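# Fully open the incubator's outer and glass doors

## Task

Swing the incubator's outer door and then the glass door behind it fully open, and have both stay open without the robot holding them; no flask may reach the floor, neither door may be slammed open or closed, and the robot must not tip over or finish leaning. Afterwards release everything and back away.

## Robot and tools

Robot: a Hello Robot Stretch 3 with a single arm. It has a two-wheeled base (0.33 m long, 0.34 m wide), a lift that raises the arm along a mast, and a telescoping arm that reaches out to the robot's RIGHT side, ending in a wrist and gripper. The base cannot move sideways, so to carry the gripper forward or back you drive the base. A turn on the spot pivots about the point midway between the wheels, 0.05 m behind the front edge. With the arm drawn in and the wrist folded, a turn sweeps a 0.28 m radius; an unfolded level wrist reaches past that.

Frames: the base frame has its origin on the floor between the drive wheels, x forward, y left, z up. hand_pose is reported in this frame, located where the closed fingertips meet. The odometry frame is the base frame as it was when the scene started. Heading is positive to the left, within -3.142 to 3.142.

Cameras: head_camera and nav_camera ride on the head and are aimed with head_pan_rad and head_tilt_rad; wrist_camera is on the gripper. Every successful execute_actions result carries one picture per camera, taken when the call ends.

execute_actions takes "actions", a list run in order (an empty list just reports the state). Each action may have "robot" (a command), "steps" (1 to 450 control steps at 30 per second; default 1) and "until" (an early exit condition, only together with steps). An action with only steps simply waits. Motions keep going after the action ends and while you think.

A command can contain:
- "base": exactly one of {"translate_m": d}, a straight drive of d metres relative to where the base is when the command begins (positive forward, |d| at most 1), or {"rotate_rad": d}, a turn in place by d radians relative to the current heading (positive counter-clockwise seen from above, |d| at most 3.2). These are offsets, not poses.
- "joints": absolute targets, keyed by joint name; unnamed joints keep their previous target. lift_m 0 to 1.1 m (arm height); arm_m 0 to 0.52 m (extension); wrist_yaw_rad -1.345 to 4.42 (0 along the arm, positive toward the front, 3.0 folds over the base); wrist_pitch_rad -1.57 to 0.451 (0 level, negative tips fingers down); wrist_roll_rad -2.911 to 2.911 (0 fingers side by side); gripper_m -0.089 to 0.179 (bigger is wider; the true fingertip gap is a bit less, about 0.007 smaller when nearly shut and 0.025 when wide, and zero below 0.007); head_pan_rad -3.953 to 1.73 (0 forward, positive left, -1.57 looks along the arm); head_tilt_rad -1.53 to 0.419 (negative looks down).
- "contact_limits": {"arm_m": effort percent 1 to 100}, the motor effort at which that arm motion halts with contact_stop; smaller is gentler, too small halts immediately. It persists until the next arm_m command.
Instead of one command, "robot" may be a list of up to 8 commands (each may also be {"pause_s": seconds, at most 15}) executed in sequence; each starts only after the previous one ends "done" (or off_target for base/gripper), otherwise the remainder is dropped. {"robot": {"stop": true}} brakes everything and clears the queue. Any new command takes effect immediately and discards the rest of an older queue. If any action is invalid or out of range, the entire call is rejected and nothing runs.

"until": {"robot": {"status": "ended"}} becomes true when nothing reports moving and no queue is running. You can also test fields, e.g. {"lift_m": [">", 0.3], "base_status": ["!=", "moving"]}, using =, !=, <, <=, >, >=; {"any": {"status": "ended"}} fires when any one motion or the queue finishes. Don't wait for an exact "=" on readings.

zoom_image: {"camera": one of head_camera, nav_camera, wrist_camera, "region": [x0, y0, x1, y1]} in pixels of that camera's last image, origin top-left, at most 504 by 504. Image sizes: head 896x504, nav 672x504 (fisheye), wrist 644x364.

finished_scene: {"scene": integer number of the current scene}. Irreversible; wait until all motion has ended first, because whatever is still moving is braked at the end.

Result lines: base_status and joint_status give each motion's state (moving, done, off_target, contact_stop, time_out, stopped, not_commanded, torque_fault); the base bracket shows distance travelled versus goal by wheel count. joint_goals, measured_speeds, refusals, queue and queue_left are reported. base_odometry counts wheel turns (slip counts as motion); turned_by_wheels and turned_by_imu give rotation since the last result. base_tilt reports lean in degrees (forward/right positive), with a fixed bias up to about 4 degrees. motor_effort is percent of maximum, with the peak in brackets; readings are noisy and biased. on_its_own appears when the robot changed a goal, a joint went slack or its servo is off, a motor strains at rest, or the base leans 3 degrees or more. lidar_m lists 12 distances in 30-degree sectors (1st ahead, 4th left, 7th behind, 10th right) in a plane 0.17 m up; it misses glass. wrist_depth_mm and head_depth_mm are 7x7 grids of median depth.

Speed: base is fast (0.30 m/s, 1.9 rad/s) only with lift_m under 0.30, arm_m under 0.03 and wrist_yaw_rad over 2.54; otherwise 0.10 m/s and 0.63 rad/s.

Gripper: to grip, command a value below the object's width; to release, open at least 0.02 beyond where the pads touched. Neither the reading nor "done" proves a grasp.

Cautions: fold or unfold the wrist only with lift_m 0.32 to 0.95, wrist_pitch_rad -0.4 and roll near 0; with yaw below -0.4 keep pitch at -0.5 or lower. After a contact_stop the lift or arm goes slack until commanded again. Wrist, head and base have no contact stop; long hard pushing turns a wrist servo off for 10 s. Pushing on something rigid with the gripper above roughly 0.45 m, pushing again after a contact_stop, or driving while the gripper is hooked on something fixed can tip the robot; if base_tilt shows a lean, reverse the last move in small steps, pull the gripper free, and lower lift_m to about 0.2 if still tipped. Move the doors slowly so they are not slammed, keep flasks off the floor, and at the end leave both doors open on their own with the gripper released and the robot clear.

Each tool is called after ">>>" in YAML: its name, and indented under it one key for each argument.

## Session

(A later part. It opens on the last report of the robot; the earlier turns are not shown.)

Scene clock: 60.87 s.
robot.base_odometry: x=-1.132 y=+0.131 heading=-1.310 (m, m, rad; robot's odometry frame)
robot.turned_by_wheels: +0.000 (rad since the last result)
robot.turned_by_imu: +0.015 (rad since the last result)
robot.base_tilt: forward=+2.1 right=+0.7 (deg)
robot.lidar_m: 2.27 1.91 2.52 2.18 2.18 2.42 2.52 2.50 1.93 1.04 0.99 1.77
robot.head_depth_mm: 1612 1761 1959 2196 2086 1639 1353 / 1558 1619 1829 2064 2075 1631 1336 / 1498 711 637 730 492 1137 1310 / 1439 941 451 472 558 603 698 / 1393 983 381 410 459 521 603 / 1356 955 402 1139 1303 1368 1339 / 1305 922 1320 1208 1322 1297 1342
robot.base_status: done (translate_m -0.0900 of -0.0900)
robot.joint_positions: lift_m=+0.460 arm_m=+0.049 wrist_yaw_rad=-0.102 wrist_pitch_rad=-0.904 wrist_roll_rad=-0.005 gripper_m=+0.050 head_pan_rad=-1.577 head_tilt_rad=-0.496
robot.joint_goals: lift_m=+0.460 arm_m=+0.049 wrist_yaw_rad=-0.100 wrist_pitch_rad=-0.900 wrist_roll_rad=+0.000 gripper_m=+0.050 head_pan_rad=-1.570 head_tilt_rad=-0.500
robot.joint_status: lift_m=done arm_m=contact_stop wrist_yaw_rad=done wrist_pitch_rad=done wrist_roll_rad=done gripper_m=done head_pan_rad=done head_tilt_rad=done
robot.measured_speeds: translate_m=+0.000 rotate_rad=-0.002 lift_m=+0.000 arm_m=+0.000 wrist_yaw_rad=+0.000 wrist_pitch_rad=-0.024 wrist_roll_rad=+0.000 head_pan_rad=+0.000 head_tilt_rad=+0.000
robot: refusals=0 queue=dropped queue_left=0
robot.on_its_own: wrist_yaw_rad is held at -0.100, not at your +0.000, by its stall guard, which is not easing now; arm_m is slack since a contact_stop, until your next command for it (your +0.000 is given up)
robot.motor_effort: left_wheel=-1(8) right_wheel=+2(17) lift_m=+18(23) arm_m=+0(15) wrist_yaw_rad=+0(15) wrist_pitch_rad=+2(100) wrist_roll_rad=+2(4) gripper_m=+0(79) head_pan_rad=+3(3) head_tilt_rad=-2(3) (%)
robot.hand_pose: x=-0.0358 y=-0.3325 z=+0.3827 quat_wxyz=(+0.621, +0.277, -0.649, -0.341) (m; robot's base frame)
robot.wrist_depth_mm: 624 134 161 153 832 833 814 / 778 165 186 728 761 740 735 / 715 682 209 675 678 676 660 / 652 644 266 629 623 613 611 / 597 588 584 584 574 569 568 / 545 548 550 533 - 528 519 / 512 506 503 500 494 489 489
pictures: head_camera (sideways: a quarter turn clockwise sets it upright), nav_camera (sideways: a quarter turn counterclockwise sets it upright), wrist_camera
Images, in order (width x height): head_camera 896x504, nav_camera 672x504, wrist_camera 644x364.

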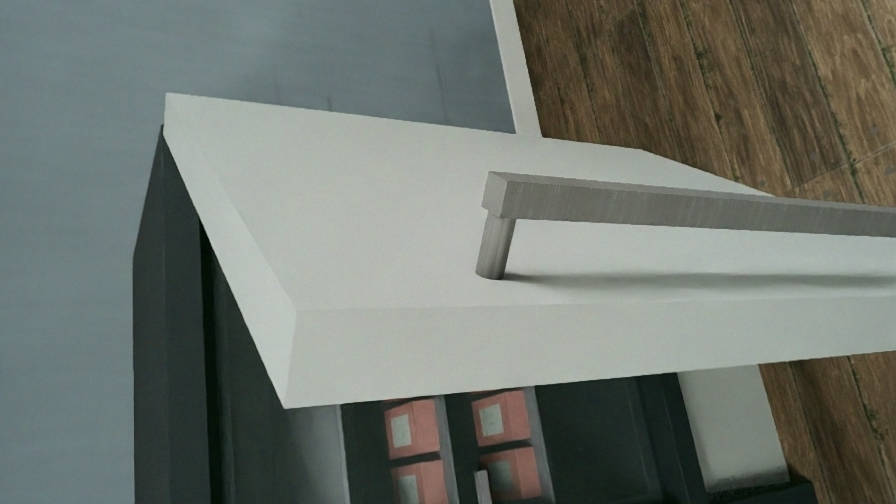

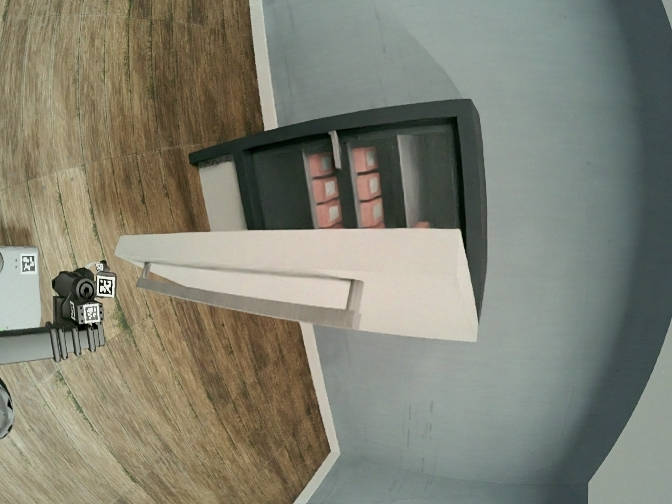

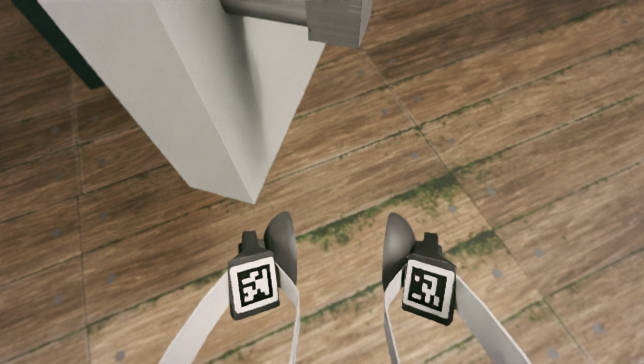

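>>> execute_actions:
  actions:
    - {"robot":[{"base":{"rotate_rad":0.3},"joints":{"arm_m":0,"wrist_yaw_rad":0,"gripper_m":0}},{"base":{"translate_m":0.17}},{"joints":{"wrist_pitch_rad":0,"lift_m":0.4}},{"joints":{"arm_m":0.22},"contact_limits":{"arm_m":12}}],"steps":450,"until":{"robot":{"status":"ended"}}}

Scene clock: 69.77 s.
robot.base_odometry: x=-1.042 y=-0.013 heading=-1.010 (m, m, rad; robot's odometry frame)
robot.turned_by_wheels: +0.300 (rad since the last result)
robot.turned_by_imu: +0.295 (rad since the last result)
robot.base_tilt: forward=+2.1 right=+0.7 (deg)
robot.lidar_m: 2.09 1.74 2.26 2.16 2.24 2.80 2.67 2.34 1.07 0.98 1.63 2.17
robot.head_depth_mm: 1369 964 1380 1280 1393 1448 1257 / 1365 966 1356 1261 1388 1442 1345 / 1358 959 1355 1258 1385 1433 1349 / 1348 914 990 1101 1238 1396 1383 / 1349 1468 1605 1766 1920 1620 1337 / 1341 1460 1602 1760 1895 1615 1336 / 1338 1453 1589 1744 1902 1611 1326
robot.base_status: done (translate_m +0.1700 of +0.1700)
robot.joint_positions: lift_m=+0.400 arm_m=+0.220 wrist_yaw_rad=-0.001 wrist_pitch_rad=-0.026 wrist_roll_rad=-0.004 gripper_m=+0.000 head_pan_rad=-1.577 head_tilt_rad=-0.496
robot.joint_goals: lift_m=+0.400 arm_m=+0.220 wrist_yaw_rad=+0.000 wrist_pitch_rad=+0.000 wrist_roll_rad=+0.000 gripper_m=+0.000 head_pan_rad=-1.570 head_tilt_rad=-0.500
robot.joint_status: lift_m=done arm_m=done wrist_yaw_rad=done wrist_pitch_rad=done wrist_roll_rad=done gripper_m=done head_pan_rad=done head_tilt_rad=done
robot.measured_speeds: translate_m=+0.000 rotate_rad=+0.000 lift_m=+0.000 arm_m=+0.000 wrist_yaw_rad=+0.000 wrist_pitch_rad=+0.000 wrist_roll_rad=+0.000 head_pan_rad=+0.000 head_tilt_rad=+0.000
robot: refusals=0 queue=done queue_left=0
robot.motor_effort: left_wheel=-2(5) right_wheel=+2(8) lift_m=+17(20) arm_m=+2(3) wrist_yaw_rad=+1(1) wrist_pitch_rad=+13(14) wrist_roll_rad=+2(3) gripper_m=-2(81) head_pan_rad=+3(3) head_tilt_rad=-2(2) (%)
robot.contact_limits: arm_m 12 (drawing in: default 15, maximum 24; extending or still: default 21, maximum 34)
robot.hand_pose: x=-0.0216 y=-0.6202 z=+0.5081 quat_wxyz=(+0.709, +0.009, -0.705, -0.010) (m; robot's base frame)
robot.wrist_depth_mm: - - - 526 690 709 673 / - - - 550 964 973 667 / - - - 562 - 992 701 / - - - 585 957 950 709 / - - - - 593 594 589 / - - - - 557 608 612 / 914 891 882 644 629 632 625
pictures: head_camera (sideways: a quarter turn clockwise sets it upright), nav_camera (sideways: a quarter turn counterclockwise sets it upright), wrist_camera
Images, in order (width x height): head_camera 896x504, nav_camera 672x504, wrist_camera 644x364.

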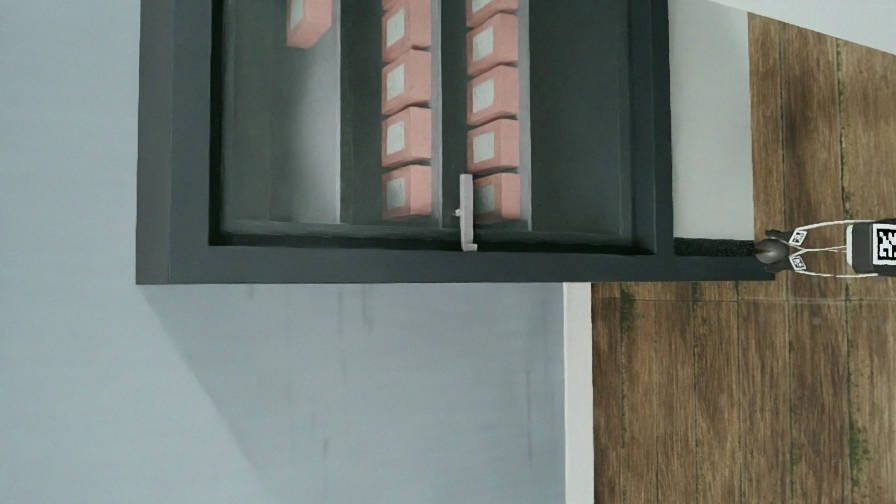

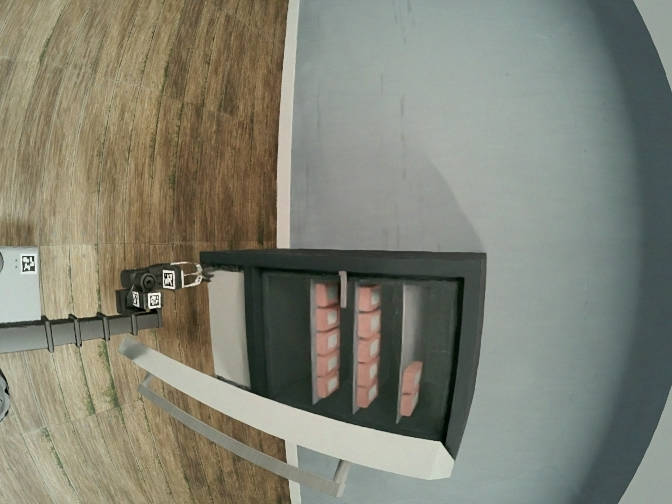

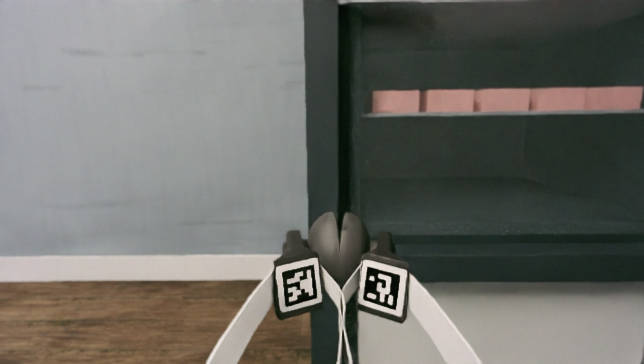

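>>> execute_actions:
  actions:
    - {"robot":{"base":{"translate_m":-0.5},"joints":{"head_pan_rad":-1.9,"head_tilt_rad":-0.7}},"steps":450,"until":{"robot":{"status":"ended"}}}

Scene clock: 76.47 s.
robot.base_odometry: x=-1.308 y=+0.410 heading=-1.010 (m, m, rad; robot's odometry frame)
robot.turned_by_wheels: +0.001 (rad since the last result)
robot.turned_by_imu: +0.633 (rad since the last result)
robot.base_tilt: forward=+2.1 right=+0.7 (deg)
robot.lidar_m: 2.64 2.28 2.24 2.39 2.32 2.28 2.01 0.96 0.97 0.98 2.37 2.14
robot.head_depth_mm: 464 451 531 644 822 1320 1216 / 736 421 490 585 725 957 1210 / 753 396 455 527 652 830 1209 / 782 372 419 431 517 636 1143 / 811 351 400 469 565 690 1162 / 1432 1587 1865 2034 1656 1430 1192 / 1509 1704 1972 2022 1647 1388 1199
robot.base_status: done (translate_m -0.5000 of -0.5000)
robot.joint_positions: lift_m=+0.400 arm_m=+0.220 wrist_yaw_rad=+0.000 wrist_pitch_rad=-0.025 wrist_roll_rad=+0.005 gripper_m=+0.000 head_pan_rad=-1.895 head_tilt_rad=-0.696
robot.joint_goals: lift_m=+0.400 arm_m=+0.220 wrist_yaw_rad=+0.000 wrist_pitch_rad=+0.000 wrist_roll_rad=+0.000 gripper_m=+0.000 head_pan_rad=-1.900 head_tilt_rad=-0.700
robot.joint_status: lift_m=done arm_m=done wrist_yaw_rad=done wrist_pitch_rad=done wrist_roll_rad=done gripper_m=done head_pan_rad=done head_tilt_rad=done
robot.measured_speeds: translate_m=+0.000 rotate_rad=+0.000 lift_m=+0.000 arm_m=+0.000 wrist_yaw_rad=+0.000 wrist_pitch_rad=+0.000 wrist_roll_rad=+0.000 head_pan_rad=+0.000 head_tilt_rad=+0.000
robot: refusals=0 queue=done queue_left=0
robot.on_its_own: right_wheel is at rest, and its effort (-25) is outside its rest range (-18 to +18)
robot.motor_effort: left_wheel=+3(20) right_wheel=-25(96) lift_m=+21(28) arm_m=+2(12) wrist_yaw_rad=-1(45) wrist_pitch_rad=+12(24) wrist_roll_rad=-2(5) gripper_m=-3(3) head_pan_rad=-2(24) head_tilt_rad=-1(16) (%)
robot.contact_limits: arm_m 12 (drawing in: default 15, maximum 24; extending or still: default 21, maximum 34)
robot.hand_pose: x=-0.0214 y=-0.6203 z=+0.5082 quat_wxyz=(+0.706, +0.009, -0.708, -0.009) (m; robot's base frame)
robot.wrist_depth_mm: - - - - - 468 721 / - - - - - 484 744 / - - - - - 492 778 / - - - - - 515 798 / - - - - - 523 517 / - - - - - 509 448 / 921 916 885 883 860 547 480
pictures: head_camera (sideways: a quarter turn clockwise sets it upright), nav_camera (sideways: a quarter turn counterclockwise sets it upright), wrist_camera
Images, in order (width x height): head_camera 896x504, nav_camera 672x504, wrist_camera 644x364.

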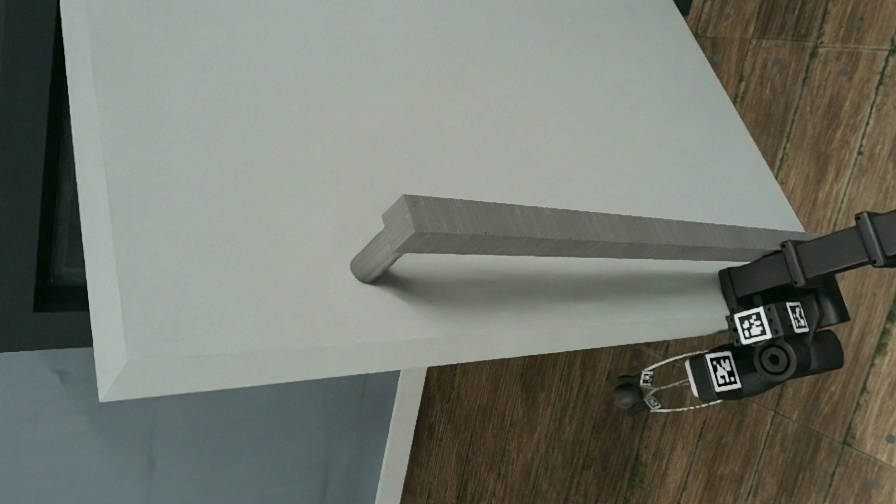

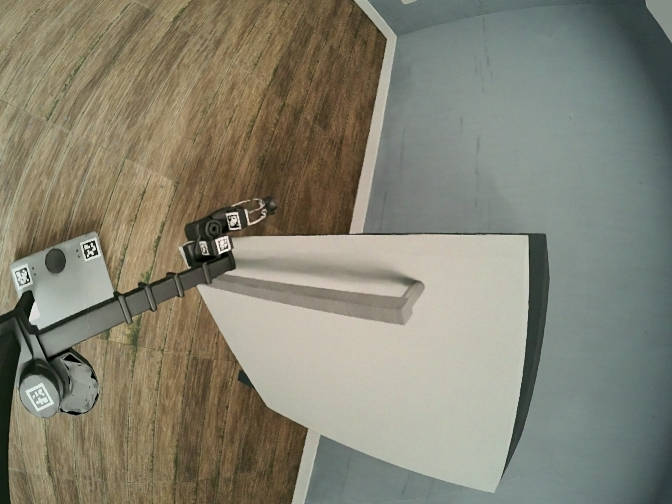

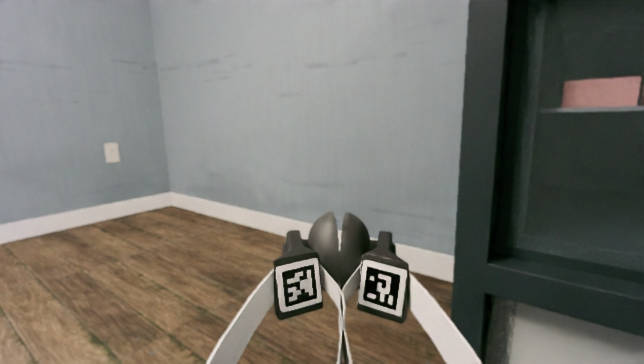

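>>> execute_actions:
  actions:
    - {"robot":[{"base":{"translate_m":0.2}},{"joints":{"arm_m":0}},{"base":{"rotate_rad":-0.63},"joints":{"head_pan_rad":-1.8,"head_tilt_rad":-0.5}}],"steps":450,"until":{"robot":{"status":"ended"}}}

Scene clock: 84.63 s.
robot.base_odometry: x=-1.201 y=+0.240 heading=-1.640 (m, m, rad; robot's odometry frame)
robot.turned_by_wheels: -0.630 (rad since the last result)
robot.turned_by_imu: -0.625 (rad since the last result)
robot.base_tilt: forward=+2.1 right=+0.7 (deg)
robot.lidar_m: 2.32 1.95 2.20 2.13 2.19 2.55 2.44 2.39 1.12 1.05 1.69 2.27
robot.head_depth_mm: 1568 1738 1940 2148 2041 1615 1341 / 1522 965 1069 2021 1955 1627 1343 / 1485 771 804 919 1087 1482 1337 / 1451 646 647 721 815 936 1277 / 1425 925 542 540 557 641 754 / 1380 911 466 504 554 626 731 / 1353 901 442 501 1227 1376 1318
robot.base_status: done (rotate_rad -0.6299 of -0.6300)
robot.joint_positions: lift_m=+0.400 arm_m=+0.002 wrist_yaw_rad=+0.000 wrist_pitch_rad=-0.025 wrist_roll_rad=+0.004 gripper_m=+0.000 head_pan_rad=-1.807 head_tilt_rad=-0.507
robot.joint_goals: lift_m=+0.400 arm_m=+0.000 wrist_yaw_rad=+0.000 wrist_pitch_rad=+0.000 wrist_roll_rad=+0.000 gripper_m=+0.000 head_pan_rad=-1.800 head_tilt_rad=-0.500
robot.joint_status: lift_m=done arm_m=done wrist_yaw_rad=done wrist_pitch_rad=done wrist_roll_rad=done gripper_m=done head_pan_rad=done head_tilt_rad=done
robot.measured_speeds: translate_m=+0.000 rotate_rad=+0.000 lift_m=+0.000 arm_m=+0.000 wrist_yaw_rad=+0.000 wrist_pitch_rad=+0.000 wrist_roll_rad=+0.000 head_pan_rad=+0.000 head_tilt_rad=+0.000
robot: refusals=0 queue=done queue_left=0
robot.motor_effort: left_wheel=+1(5) right_wheel=-3(24) lift_m=+22(21) arm_m=-2(2) wrist_yaw_rad=+1(1) wrist_pitch_rad=+12(12) wrist_roll_rad=-2(2) gripper_m=-3(2) head_pan_rad=+4(12) head_tilt_rad=+2(14) (%)
robot.hand_pose: x=-0.0214 y=-0.4024 z=+0.5082 quat_wxyz=(+0.706, +0.009, -0.708, -0.009) (m; robot's base frame)
robot.wrist_depth_mm: - - 782 231 206 458 - / - - 766 239 213 484 - / - - 792 246 222 505 - / - - 875 256 232 536 - / - - - 258 232 573 - / - - - - 412 915 - / 918 915 856 279 363 875 885
pictures: head_camera (sideways: a quarter turn clockwise sets it upright), nav_camera (sideways: a quarter turn counterclockwise sets it upright), wrist_camera
Images, in order (width x height): head_camera 896x504, nav_camera 672x504, wrist_camera 644x364.

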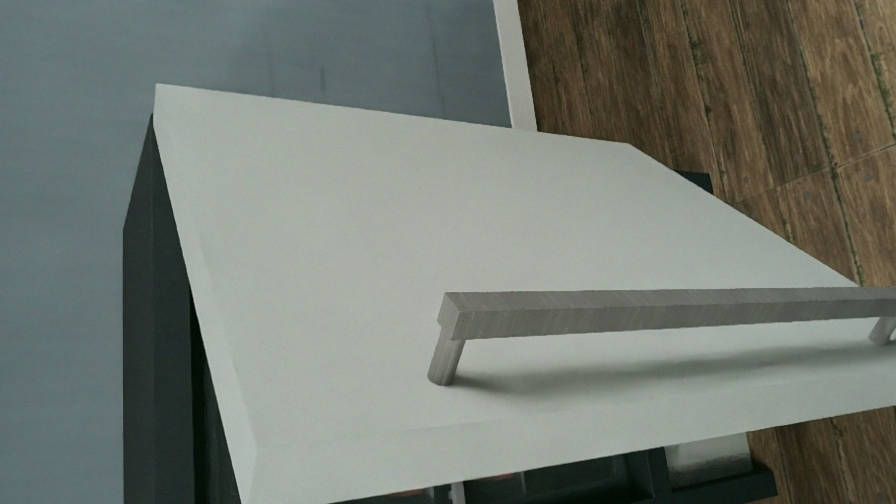

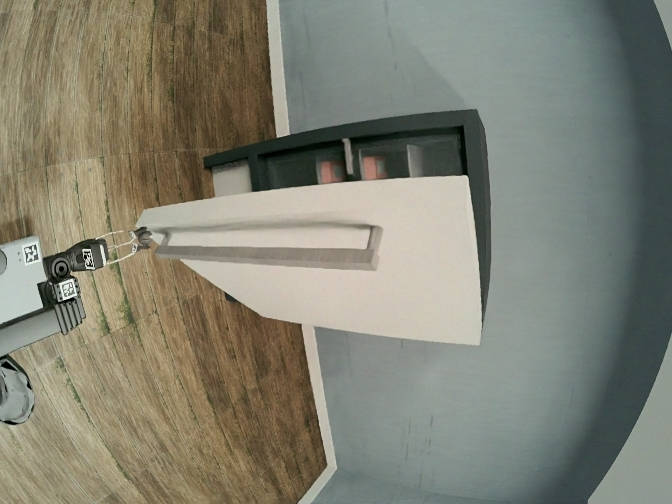

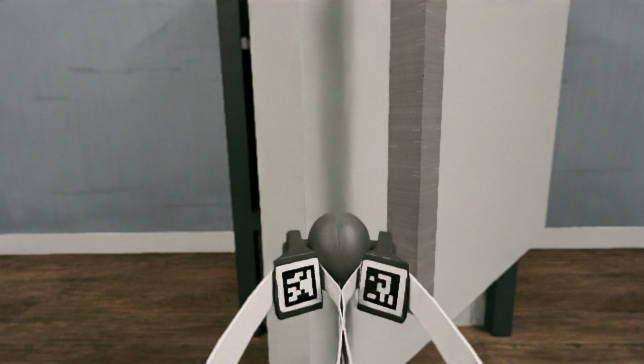

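>>> execute_actions:
  actions:
    - {"robot":[{"base":{"translate_m":0.26},"joints":{"head_pan_rad":-1.9,"head_tilt_rad":-0.7}},{"joints":{"arm_m":0.25},"contact_limits":{"arm_m":12}}],"steps":450,"until":{"robot":{"status":"ended"}}}

Scene clock: 91.77 s.
robot.base_odometry: x=-1.219 y=-0.019 heading=-1.640 (m, m, rad; robot's odometry frame)
robot.turned_by_wheels: +0.000 (rad since the last result)
robot.turned_by_imu: -0.001 (rad since the last result)
robot.base_tilt: forward=+2.1 right=+0.8 (deg)
robot.lidar_m: 2.06 1.70 2.21 2.11 2.19 2.83 2.70 2.39 1.12 1.03 1.68 2.15
robot.head_depth_mm: 694 915 2171 2091 1681 1405 1217 / 513 530 637 761 1156 1381 1218 / 912 503 562 653 802 1316 1219 / 1193 1254 1375 1479 1609 1373 1228 / 1295 1249 1363 1446 1588 1465 1183 / 1286 1188 1168 1346 1545 1424 1202 / 856 967 1594 1888 1647 1394 1200
robot.base_status: done (translate_m +0.2600 of +0.2600)
robot.joint_positions: lift_m=+0.400 arm_m=+0.250 wrist_yaw_rad=+0.000 wrist_pitch_rad=-0.025 wrist_roll_rad=+0.004 gripper_m=+0.000 head_pan_rad=-1.893 head_tilt_rad=-0.691
robot.joint_goals: lift_m=+0.400 arm_m=+0.250 wrist_yaw_rad=+0.000 wrist_pitch_rad=+0.000 wrist_roll_rad=+0.000 gripper_m=+0.000 head_pan_rad=-1.900 head_tilt_rad=-0.700
robot.joint_status: lift_m=done arm_m=done wrist_yaw_rad=done wrist_pitch_rad=done wrist_roll_rad=done gripper_m=done head_pan_rad=done head_tilt_rad=done
robot.measured_speeds: translate_m=+0.000 rotate_rad=+0.000 lift_m=+0.000 arm_m=+0.000 wrist_yaw_rad=+0.000 wrist_pitch_rad=+0.000 wrist_roll_rad=+0.000 head_pan_rad=+0.000 head_tilt_rad=+0.000
robot: refusals=0 queue=done queue_left=0
robot.motor_effort: left_wheel=+1(4) right_wheel=-3(2) lift_m=+21(21) arm_m=+2(2) wrist_yaw_rad=+0(1) wrist_pitch_rad=+12(12) wrist_roll_rad=-2(2) gripper_m=-2(3) head_pan_rad=-2(12) head_tilt_rad=-4(17) (%)
robot.contact_limits: arm_m 12 (drawing in: default 15, maximum 24; extending or still: default 21, maximum 34)
robot.hand_pose: x=-0.0214 y=-0.6502 z=+0.5082 quat_wxyz=(+0.706, +0.009, -0.708, -0.009) (m; robot's base frame)
robot.wrist_depth_mm: - - - - 696 718 725 / - - - - 985 976 715 / - - - - - - 749 / - - - - 958 936 757 / - - - - 620 616 595 / - - - - 581 627 627 / 924 908 900 859 652 651 640
pictures: head_camera (sideways: a quarter turn clockwise sets it upright), nav_camera (sideways: a quarter turn counterclockwise sets it upright), wrist_camera
Images, in order (width x height): head_camera 896x504, nav_camera 672x504, wrist_camera 644x364.

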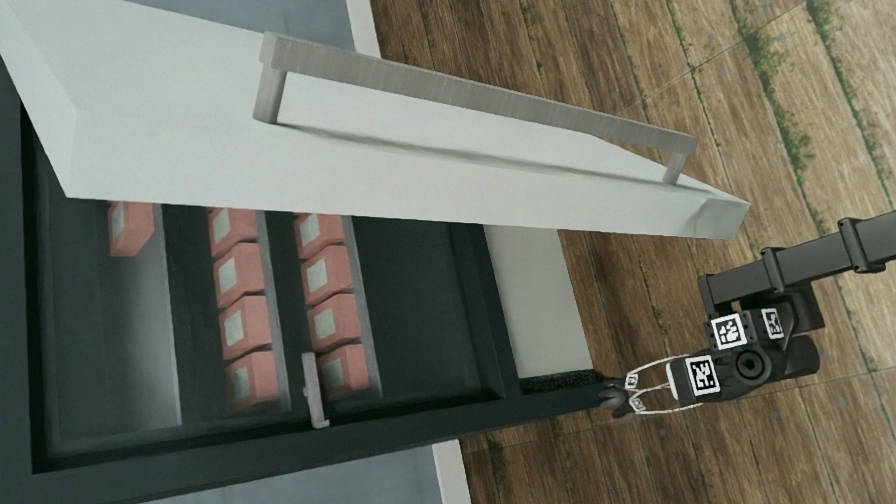

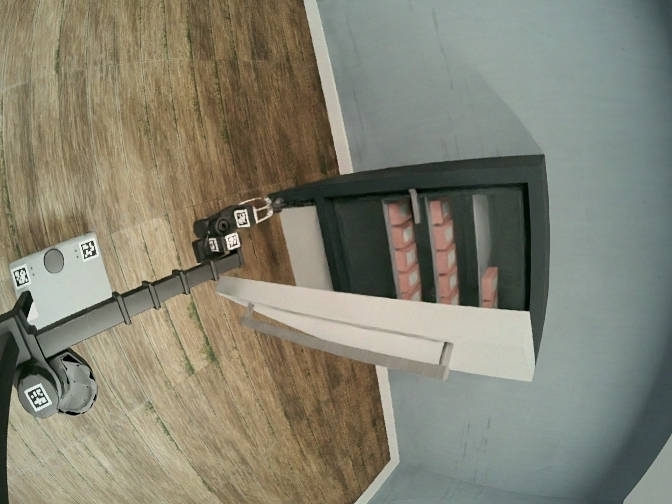

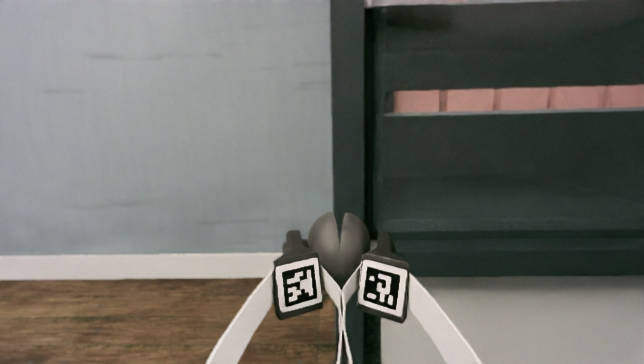

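>>> execute_actions:
  actions:
    - {"robot":[{"joints":{"arm_m":0.42},"contact_limits":{"arm_m":12}},{"base":{"translate_m":-0.2}}],"steps":450,"until":{"robot":{"status":"ended"}}}

Scene clock: 97.70 s.
robot.base_odometry: x=-1.206 y=+0.181 heading=-1.640 (m, m, rad; robot's odometry frame)
robot.turned_by_wheels: +0.000 (rad since the last result)
robot.turned_by_imu: +0.001 (rad since the last result)
robot.base_tilt: forward=+2.1 right=+0.8 (deg)
robot.lidar_m: 2.26 1.88 2.20 2.12 2.20 2.61 2.50 2.39 1.13 1.04 1.69 2.27
robot.head_depth_mm: 1646 1838 2147 549 1590 1405 1218 / 465 370 419 497 1548 1347 1221 / 993 1104 1221 525 608 735 1166 / 1092 1223 1367 1477 1623 1433 1196 / 1141 1252 1360 1434 1585 1366 1205 / 1281 1193 1284 1419 1523 1370 1203 / 1272 1179 1248 1371 1456 1396 1202
robot.base_status: done (translate_m -0.2000 of -0.2000)
robot.joint_positions: lift_m=+0.400 arm_m=+0.420 wrist_yaw_rad=-0.001 wrist_pitch_rad=-0.025 wrist_roll_rad=+0.004 gripper_m=+0.000 head_pan_rad=-1.893 head_tilt_rad=-0.692
robot.joint_goals: lift_m=+0.400 arm_m=+0.420 wrist_yaw_rad=+0.000 wrist_pitch_rad=+0.000 wrist_roll_rad=+0.000 gripper_m=+0.000 head_pan_rad=-1.900 head_tilt_rad=-0.700
robot.joint_status: lift_m=done arm_m=done wrist_yaw_rad=done wrist_pitch_rad=done wrist_roll_rad=done gripper_m=done head_pan_rad=done head_tilt_rad=done
robot.measured_speeds: translate_m=+0.000 rotate_rad=+0.000 lift_m=+0.000 arm_m=+0.000 wrist_yaw_rad=+0.000 wrist_pitch_rad=+0.000 wrist_roll_rad=+0.000 head_pan_rad=+0.000 head_tilt_rad=+0.000
robot: refusals=0 queue=done queue_left=0
robot.motor_effort: left_wheel=+0(15) right_wheel=-2(82) lift_m=+21(22) arm_m=+2(3) wrist_yaw_rad=-1(3) wrist_pitch_rad=+12(12) wrist_roll_rad=-1(2) gripper_m=-3(2) head_pan_rad=-3(2) head_tilt_rad=-3(4) (%)
robot.contact_limits: arm_m 12 (drawing in: default 15, maximum 24; extending or still: default 21, maximum 34)
robot.hand_pose: x=-0.0216 y=-0.8203 z=+0.5082 quat_wxyz=(+0.706, +0.009, -0.708, -0.009) (m; robot's base frame)
robot.wrist_depth_mm: 942 933 397 684 703 705 530 / 955 949 410 827 830 701 463 / 993 995 418 875 859 750 513 / - - 434 874 860 753 536 / - - 447 663 531 523 485 / - - 427 - 446 438 442 / 927 906 424 416 411 408 407
pictures: head_camera (sideways: a quarter turn clockwise sets it upright), nav_camera (sideways: a quarter turn counterclockwise sets it upright), wrist_camera
Images, in order (width x height): head_camera 896x504, nav_camera 672x504, wrist_camera 644x364.

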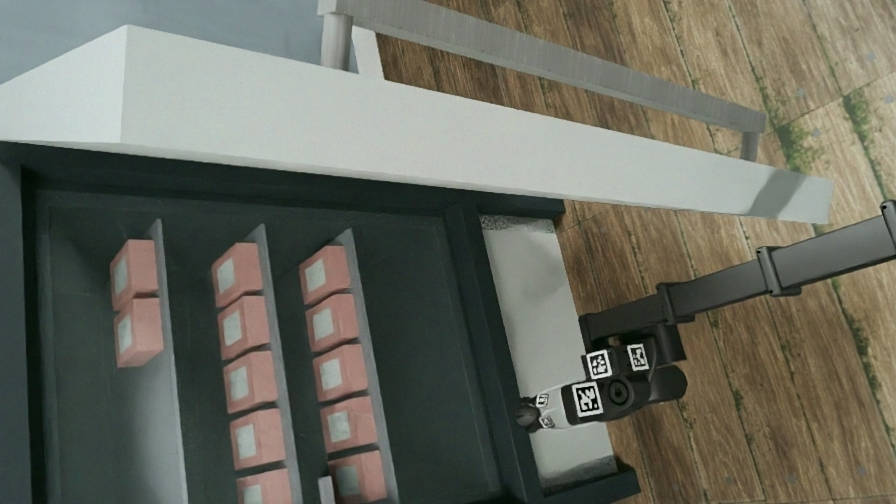

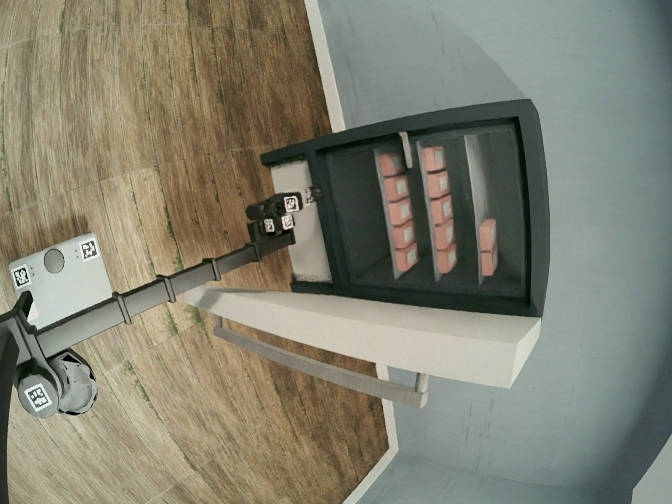

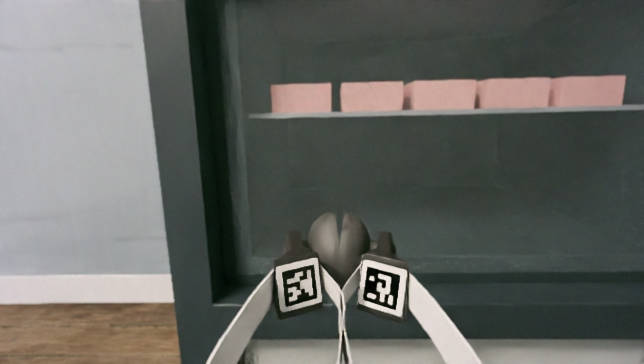

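Working; the door edge slides along the arm. Continue.

>>> execute_actions:
  actions:
    - {"robot":{"base":{"translate_m":-0.25},"joints":{"head_pan_rad":-2.1}},"steps":450,"until":{"robot":{"status":"ended"}}}

Scene clock: 101.40 s.
robot.base_odometry: x=-1.188 y=+0.430 heading=-1.640 (m, m, rad; robot's odometry frame)
robot.turned_by_wheels: +0.000 (rad since the last result)
robot.turned_by_imu: +0.000 (rad since the last result)
robot.base_tilt: forward=+2.1 right=+0.7 (deg)
robot.lidar_m: 2.51 2.13 2.18 2.12 2.18 2.36 2.25 2.33 1.72 1.07 1.10 2.28
robot.head_depth_mm: 2039 2350 2608 2074 1682 1411 1220 / 1903 2180 2509 2059 1682 1409 1215 / 1784 2011 2267 502 1586 1383 1213 / 1686 318 359 420 540 688 1142 / 1530 297 331 385 465 585 1141 / 443 352 467 712 1418 1330 1204 / 637 944 1136 1341 1455 1333 1204
robot.base_status: done (translate_m -0.2500 of -0.2500)
robot.joint_positions: lift_m=+0.400 arm_m=+0.420 wrist_yaw_rad=+0.000 wrist_pitch_rad=-0.025 wrist_roll_rad=+0.004 gripper_m=+0.000 head_pan_rad=-2.093 head_tilt_rad=-0.692
robot.joint_goals: lift_m=+0.400 arm_m=+0.420 wrist_yaw_rad=+0.000 wrist_pitch_rad=+0.000 wrist_roll_rad=+0.000 gripper_m=+0.000 head_pan_rad=-2.100 head_tilt_rad=-0.700
robot.joint_status: lift_m=done arm_m=done wrist_yaw_rad=done wrist_pitch_rad=done wrist_roll_rad=done gripper_m=done head_pan_rad=done head_tilt_rad=done
robot.measured_speeds: translate_m=+0.000 rotate_rad=+0.000 lift_m=+0.000 arm_m=+0.000 wrist_yaw_rad=+0.000 wrist_pitch_rad=+0.000 wrist_roll_rad=+0.000 head_pan_rad=+0.000 head_tilt_rad=+0.000
robot: refusals=0 queue=done queue_left=0
robot.motor_effort: left_wheel=+0(6) right_wheel=+0(47) lift_m=+21(20) arm_m=+2(2) wrist_yaw_rad=+0(4) wrist_pitch_rad=+12(12) wrist_roll_rad=-2(2) gripper_m=-2(2) head_pan_rad=-3(16) head_tilt_rad=-3(3) (%)
robot.contact_limits: arm_m 12 (drawing in: default 15, maximum 24; extending or still: default 21, maximum 34)
robot.hand_pose: x=-0.0215 y=-0.8203 z=+0.5083 quat_wxyz=(+0.706, +0.009, -0.708, -0.009) (m; robot's base frame)
robot.wrist_depth_mm: 432 587 674 683 610 391 281 / 432 582 842 840 534 400 282 / 439 542 885 868 615 412 278 / 450 615 894 873 720 418 278 / 459 542 547 660 528 416 275 / 442 467 459 - 455 408 274 / 441 491 485 478 479 415 273
pictures: head_camera (sideways: a quarter turn clockwise sets it upright), nav_camera (sideways: a quarter turn counterclockwise sets it upright), wrist_camera
Images, in order (width x height): head_camera 896x504, nav_camera 672x504, wrist_camera 644x364.

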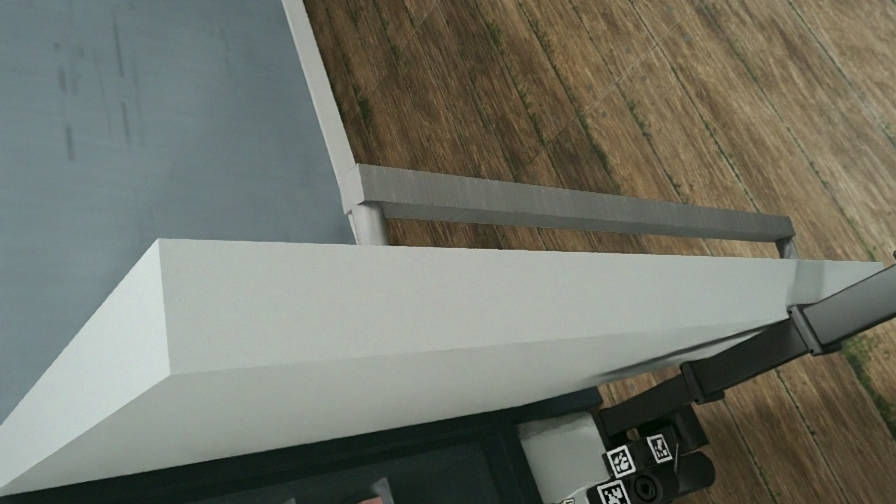

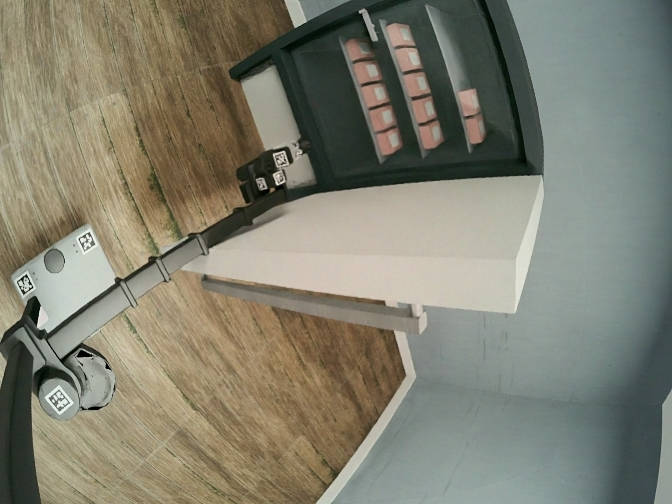

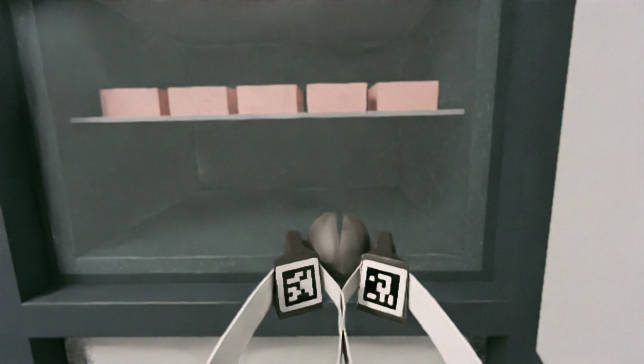

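>>> execute_actions:
  actions:
    - {"robot":[{"joints":{"arm_m":0.15}},{"base":{"translate_m":-0.12}}],"steps":450,"until":{"robot":{"status":"ended"}}}

Scene clock: 106.90 s.
robot.base_odometry: x=-1.180 y=+0.550 heading=-1.640 (m, m, rad; robot's odometry frame)
robot.turned_by_wheels: +0.000 (rad since the last result)
robot.turned_by_imu: -0.001 (rad since the last result)
robot.base_tilt: forward=+2.1 right=+0.7 (deg)
robot.lidar_m: 2.25 2.25 2.21 2.12 2.18 2.23 2.13 2.20 1.72 1.05 1.12 2.28
robot.head_depth_mm: 2052 2363 2604 2075 1680 1422 1213 / 1905 2164 2503 2072 1670 1402 1215 / 1798 2055 2300 1876 1623 1403 1208 / 1689 304 341 404 488 614 1142 / 1576 295 317 370 445 578 675 / 1440 317 385 492 681 1310 - / 441 446 595 895 1450 1432 1188
robot.base_status: done (translate_m -0.1200 of -0.1200)
robot.joint_positions: lift_m=+0.400 arm_m=+0.150 wrist_yaw_rad=-0.001 wrist_pitch_rad=-0.025 wrist_roll_rad=+0.004 gripper_m=+0.000 head_pan_rad=-2.093 head_tilt_rad=-0.692
robot.joint_goals: lift_m=+0.400 arm_m=+0.150 wrist_yaw_rad=+0.000 wrist_pitch_rad=+0.000 wrist_roll_rad=+0.000 gripper_m=+0.000 head_pan_rad=-2.100 head_tilt_rad=-0.700
robot.joint_status: lift_m=done arm_m=done wrist_yaw_rad=done wrist_pitch_rad=done wrist_roll_rad=done gripper_m=done head_pan_rad=done head_tilt_rad=done
robot.measured_speeds: translate_m=+0.000 rotate_rad=+0.000 lift_m=+0.000 arm_m=+0.000 wrist_yaw_rad=+0.000 wrist_pitch_rad=+0.000 wrist_roll_rad=+0.000 head_pan_rad=+0.000 head_tilt_rad=+0.000
robot: refusals=0 queue=done queue_left=0
robot.motor_effort: left_wheel=+0(5) right_wheel=+1(22) lift_m=+21(21) arm_m=-1(2) wrist_yaw_rad=+0(1) wrist_pitch_rad=+12(12) wrist_roll_rad=-2(2) gripper_m=-2(2) head_pan_rad=-3(2) head_tilt_rad=-4(3) (%)
robot.hand_pose: x=-0.0216 y=-0.5507 z=+0.5083 quat_wxyz=(+0.706, +0.009, -0.708, -0.009) (m; robot's base frame)
robot.wrist_depth_mm: 667 725 747 748 465 209 135 / 682 824 - - 473 209 135 / - 761 - - 474 210 136 / - 786 - 974 482 212 136 / - 730 744 732 447 212 136 / - 783 771 - 354 212 136 / 906 790 804 792 768 213 137
pictures: head_camera (sideways: a quarter turn clockwise sets it upright), nav_camera (sideways: a quarter turn counterclockwise sets it upright), wrist_camera
Images, in order (width x height): head_camera 896x504, nav_camera 672x504, wrist_camera 644x364.

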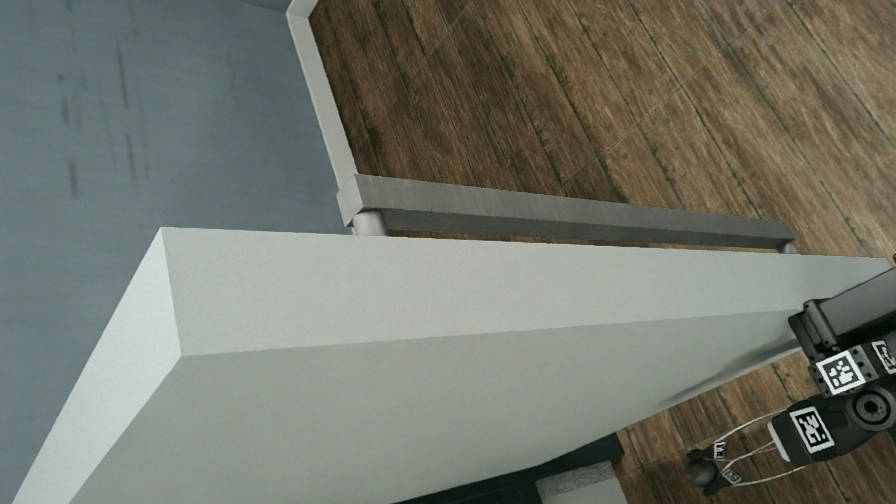

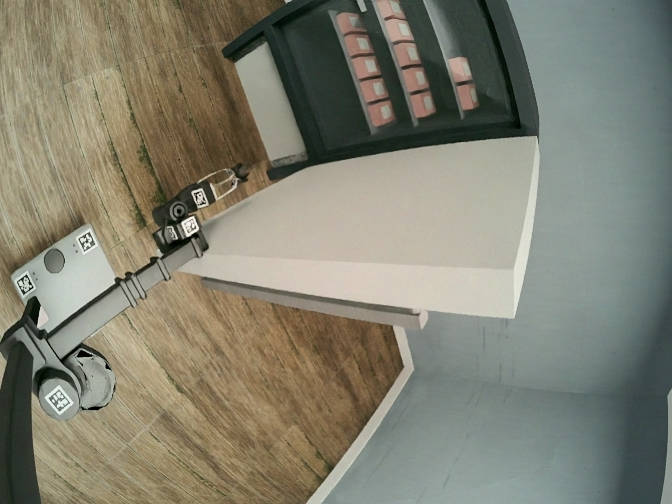

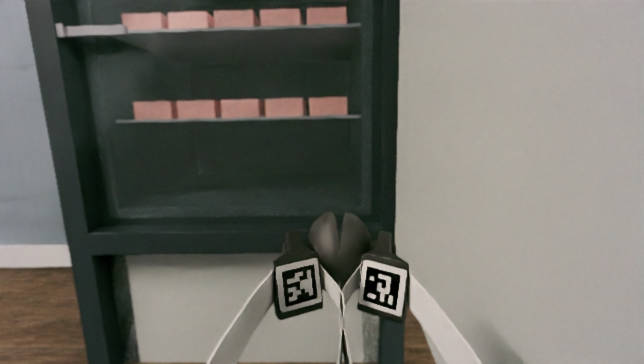

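>>> execute_actions:
  actions:
    - {"robot":{"base":{"translate_m":-0.08}},"steps":450,"until":{"robot":{"status":"ended"}}}

Scene clock: 110.50 s.
robot.base_odometry: x=-1.174 y=+0.629 heading=-1.640 (m, m, rad; robot's odometry frame)
robot.turned_by_wheels: +0.000 (rad since the last result)
robot.turned_by_imu: +0.000 (rad since the last result)
robot.base_tilt: forward=+2.1 right=+0.7 (deg)
robot.lidar_m: 2.33 2.34 2.21 2.12 2.18 2.15 2.05 2.11 1.72 1.04 1.12 2.28
robot.head_depth_mm: 2043 2368 2590 2072 1683 1422 1222 / 1913 2187 2462 2063 1675 1414 1209 / 1799 2037 2274 1937 1620 1414 1207 / 1696 308 346 404 484 625 839 / 1561 296 329 387 470 605 708 / 1451 332 394 486 634 914 - / 440 411 511 676 1004 1398 1190
robot.base_status: done (translate_m -0.0800 of -0.0800)
robot.joint_positions: lift_m=+0.400 arm_m=+0.150 wrist_yaw_rad=-0.001 wrist_pitch_rad=-0.025 wrist_roll_rad=+0.004 gripper_m=+0.000 head_pan_rad=-2.093 head_tilt_rad=-0.692
robot.joint_goals: lift_m=+0.400 arm_m=+0.150 wrist_yaw_rad=+0.000 wrist_pitch_rad=+0.000 wrist_roll_rad=+0.000 gripper_m=+0.000 head_pan_rad=-2.100 head_tilt_rad=-0.700
robot.joint_status: lift_m=done arm_m=done wrist_yaw_rad=done wrist_pitch_rad=done wrist_roll_rad=done gripper_m=done head_pan_rad=done head_tilt_rad=done
robot.measured_speeds: translate_m=+0.000 rotate_rad=+0.000 lift_m=+0.000 arm_m=+0.000 wrist_yaw_rad=+0.000 wrist_pitch_rad=+0.000 wrist_roll_rad=+0.000 head_pan_rad=+0.000 head_tilt_rad=+0.000
robot: refusals=0 queue=done queue_left=0
robot.motor_effort: left_wheel=+0(4) right_wheel=+0(11) lift_m=+21(21) arm_m=+0(0) wrist_yaw_rad=+0(0) wrist_pitch_rad=+12(12) wrist_roll_rad=-2(2) gripper_m=-2(2) head_pan_rad=-3(3) head_tilt_rad=-2(3) (%)
robot.hand_pose: x=-0.0216 y=-0.5506 z=+0.5083 quat_wxyz=(+0.706, +0.009, -0.708, -0.009) (m; robot's base frame)
robot.wrist_depth_mm: 668 735 741 662 290 165 115 / 691 964 - 745 294 166 116 / 704 843 - 739 298 167 116 / 728 900 - 764 303 169 117 / 707 740 738 725 293 170 118 / 779 780 777 - 253 172 119 / 857 804 806 796 363 173 119
pictures: head_camera (sideways: a quarter turn clockwise sets it upright), nav_camera (sideways: a quarter turn counterclockwise sets it upright), wrist_camera
Images, in order (width x height): head_camera 896x504, nav_camera 672x504, wrist_camera 644x364.

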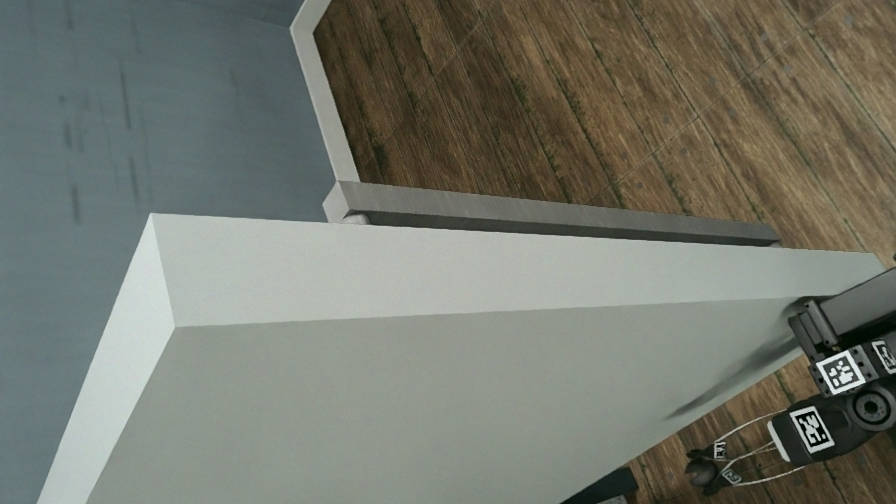

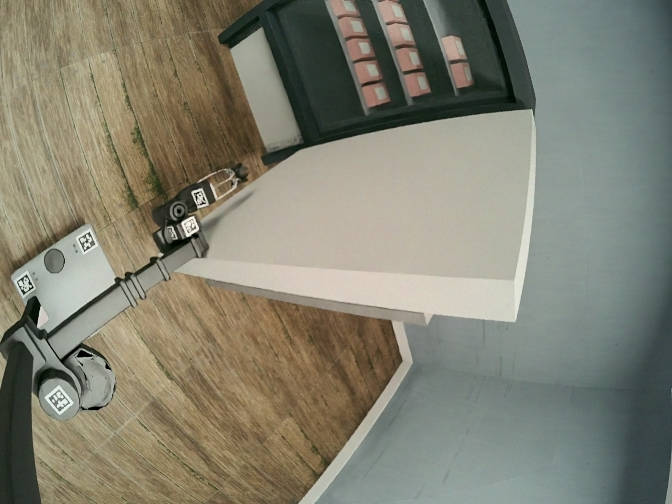

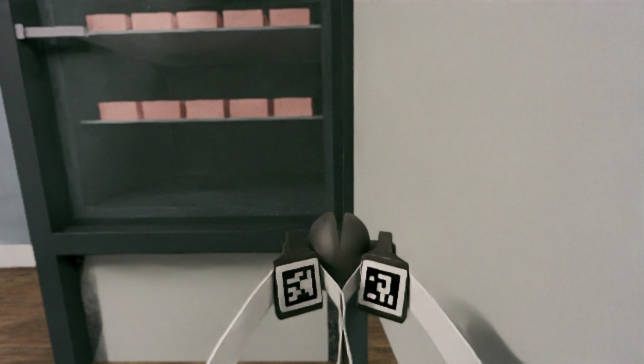

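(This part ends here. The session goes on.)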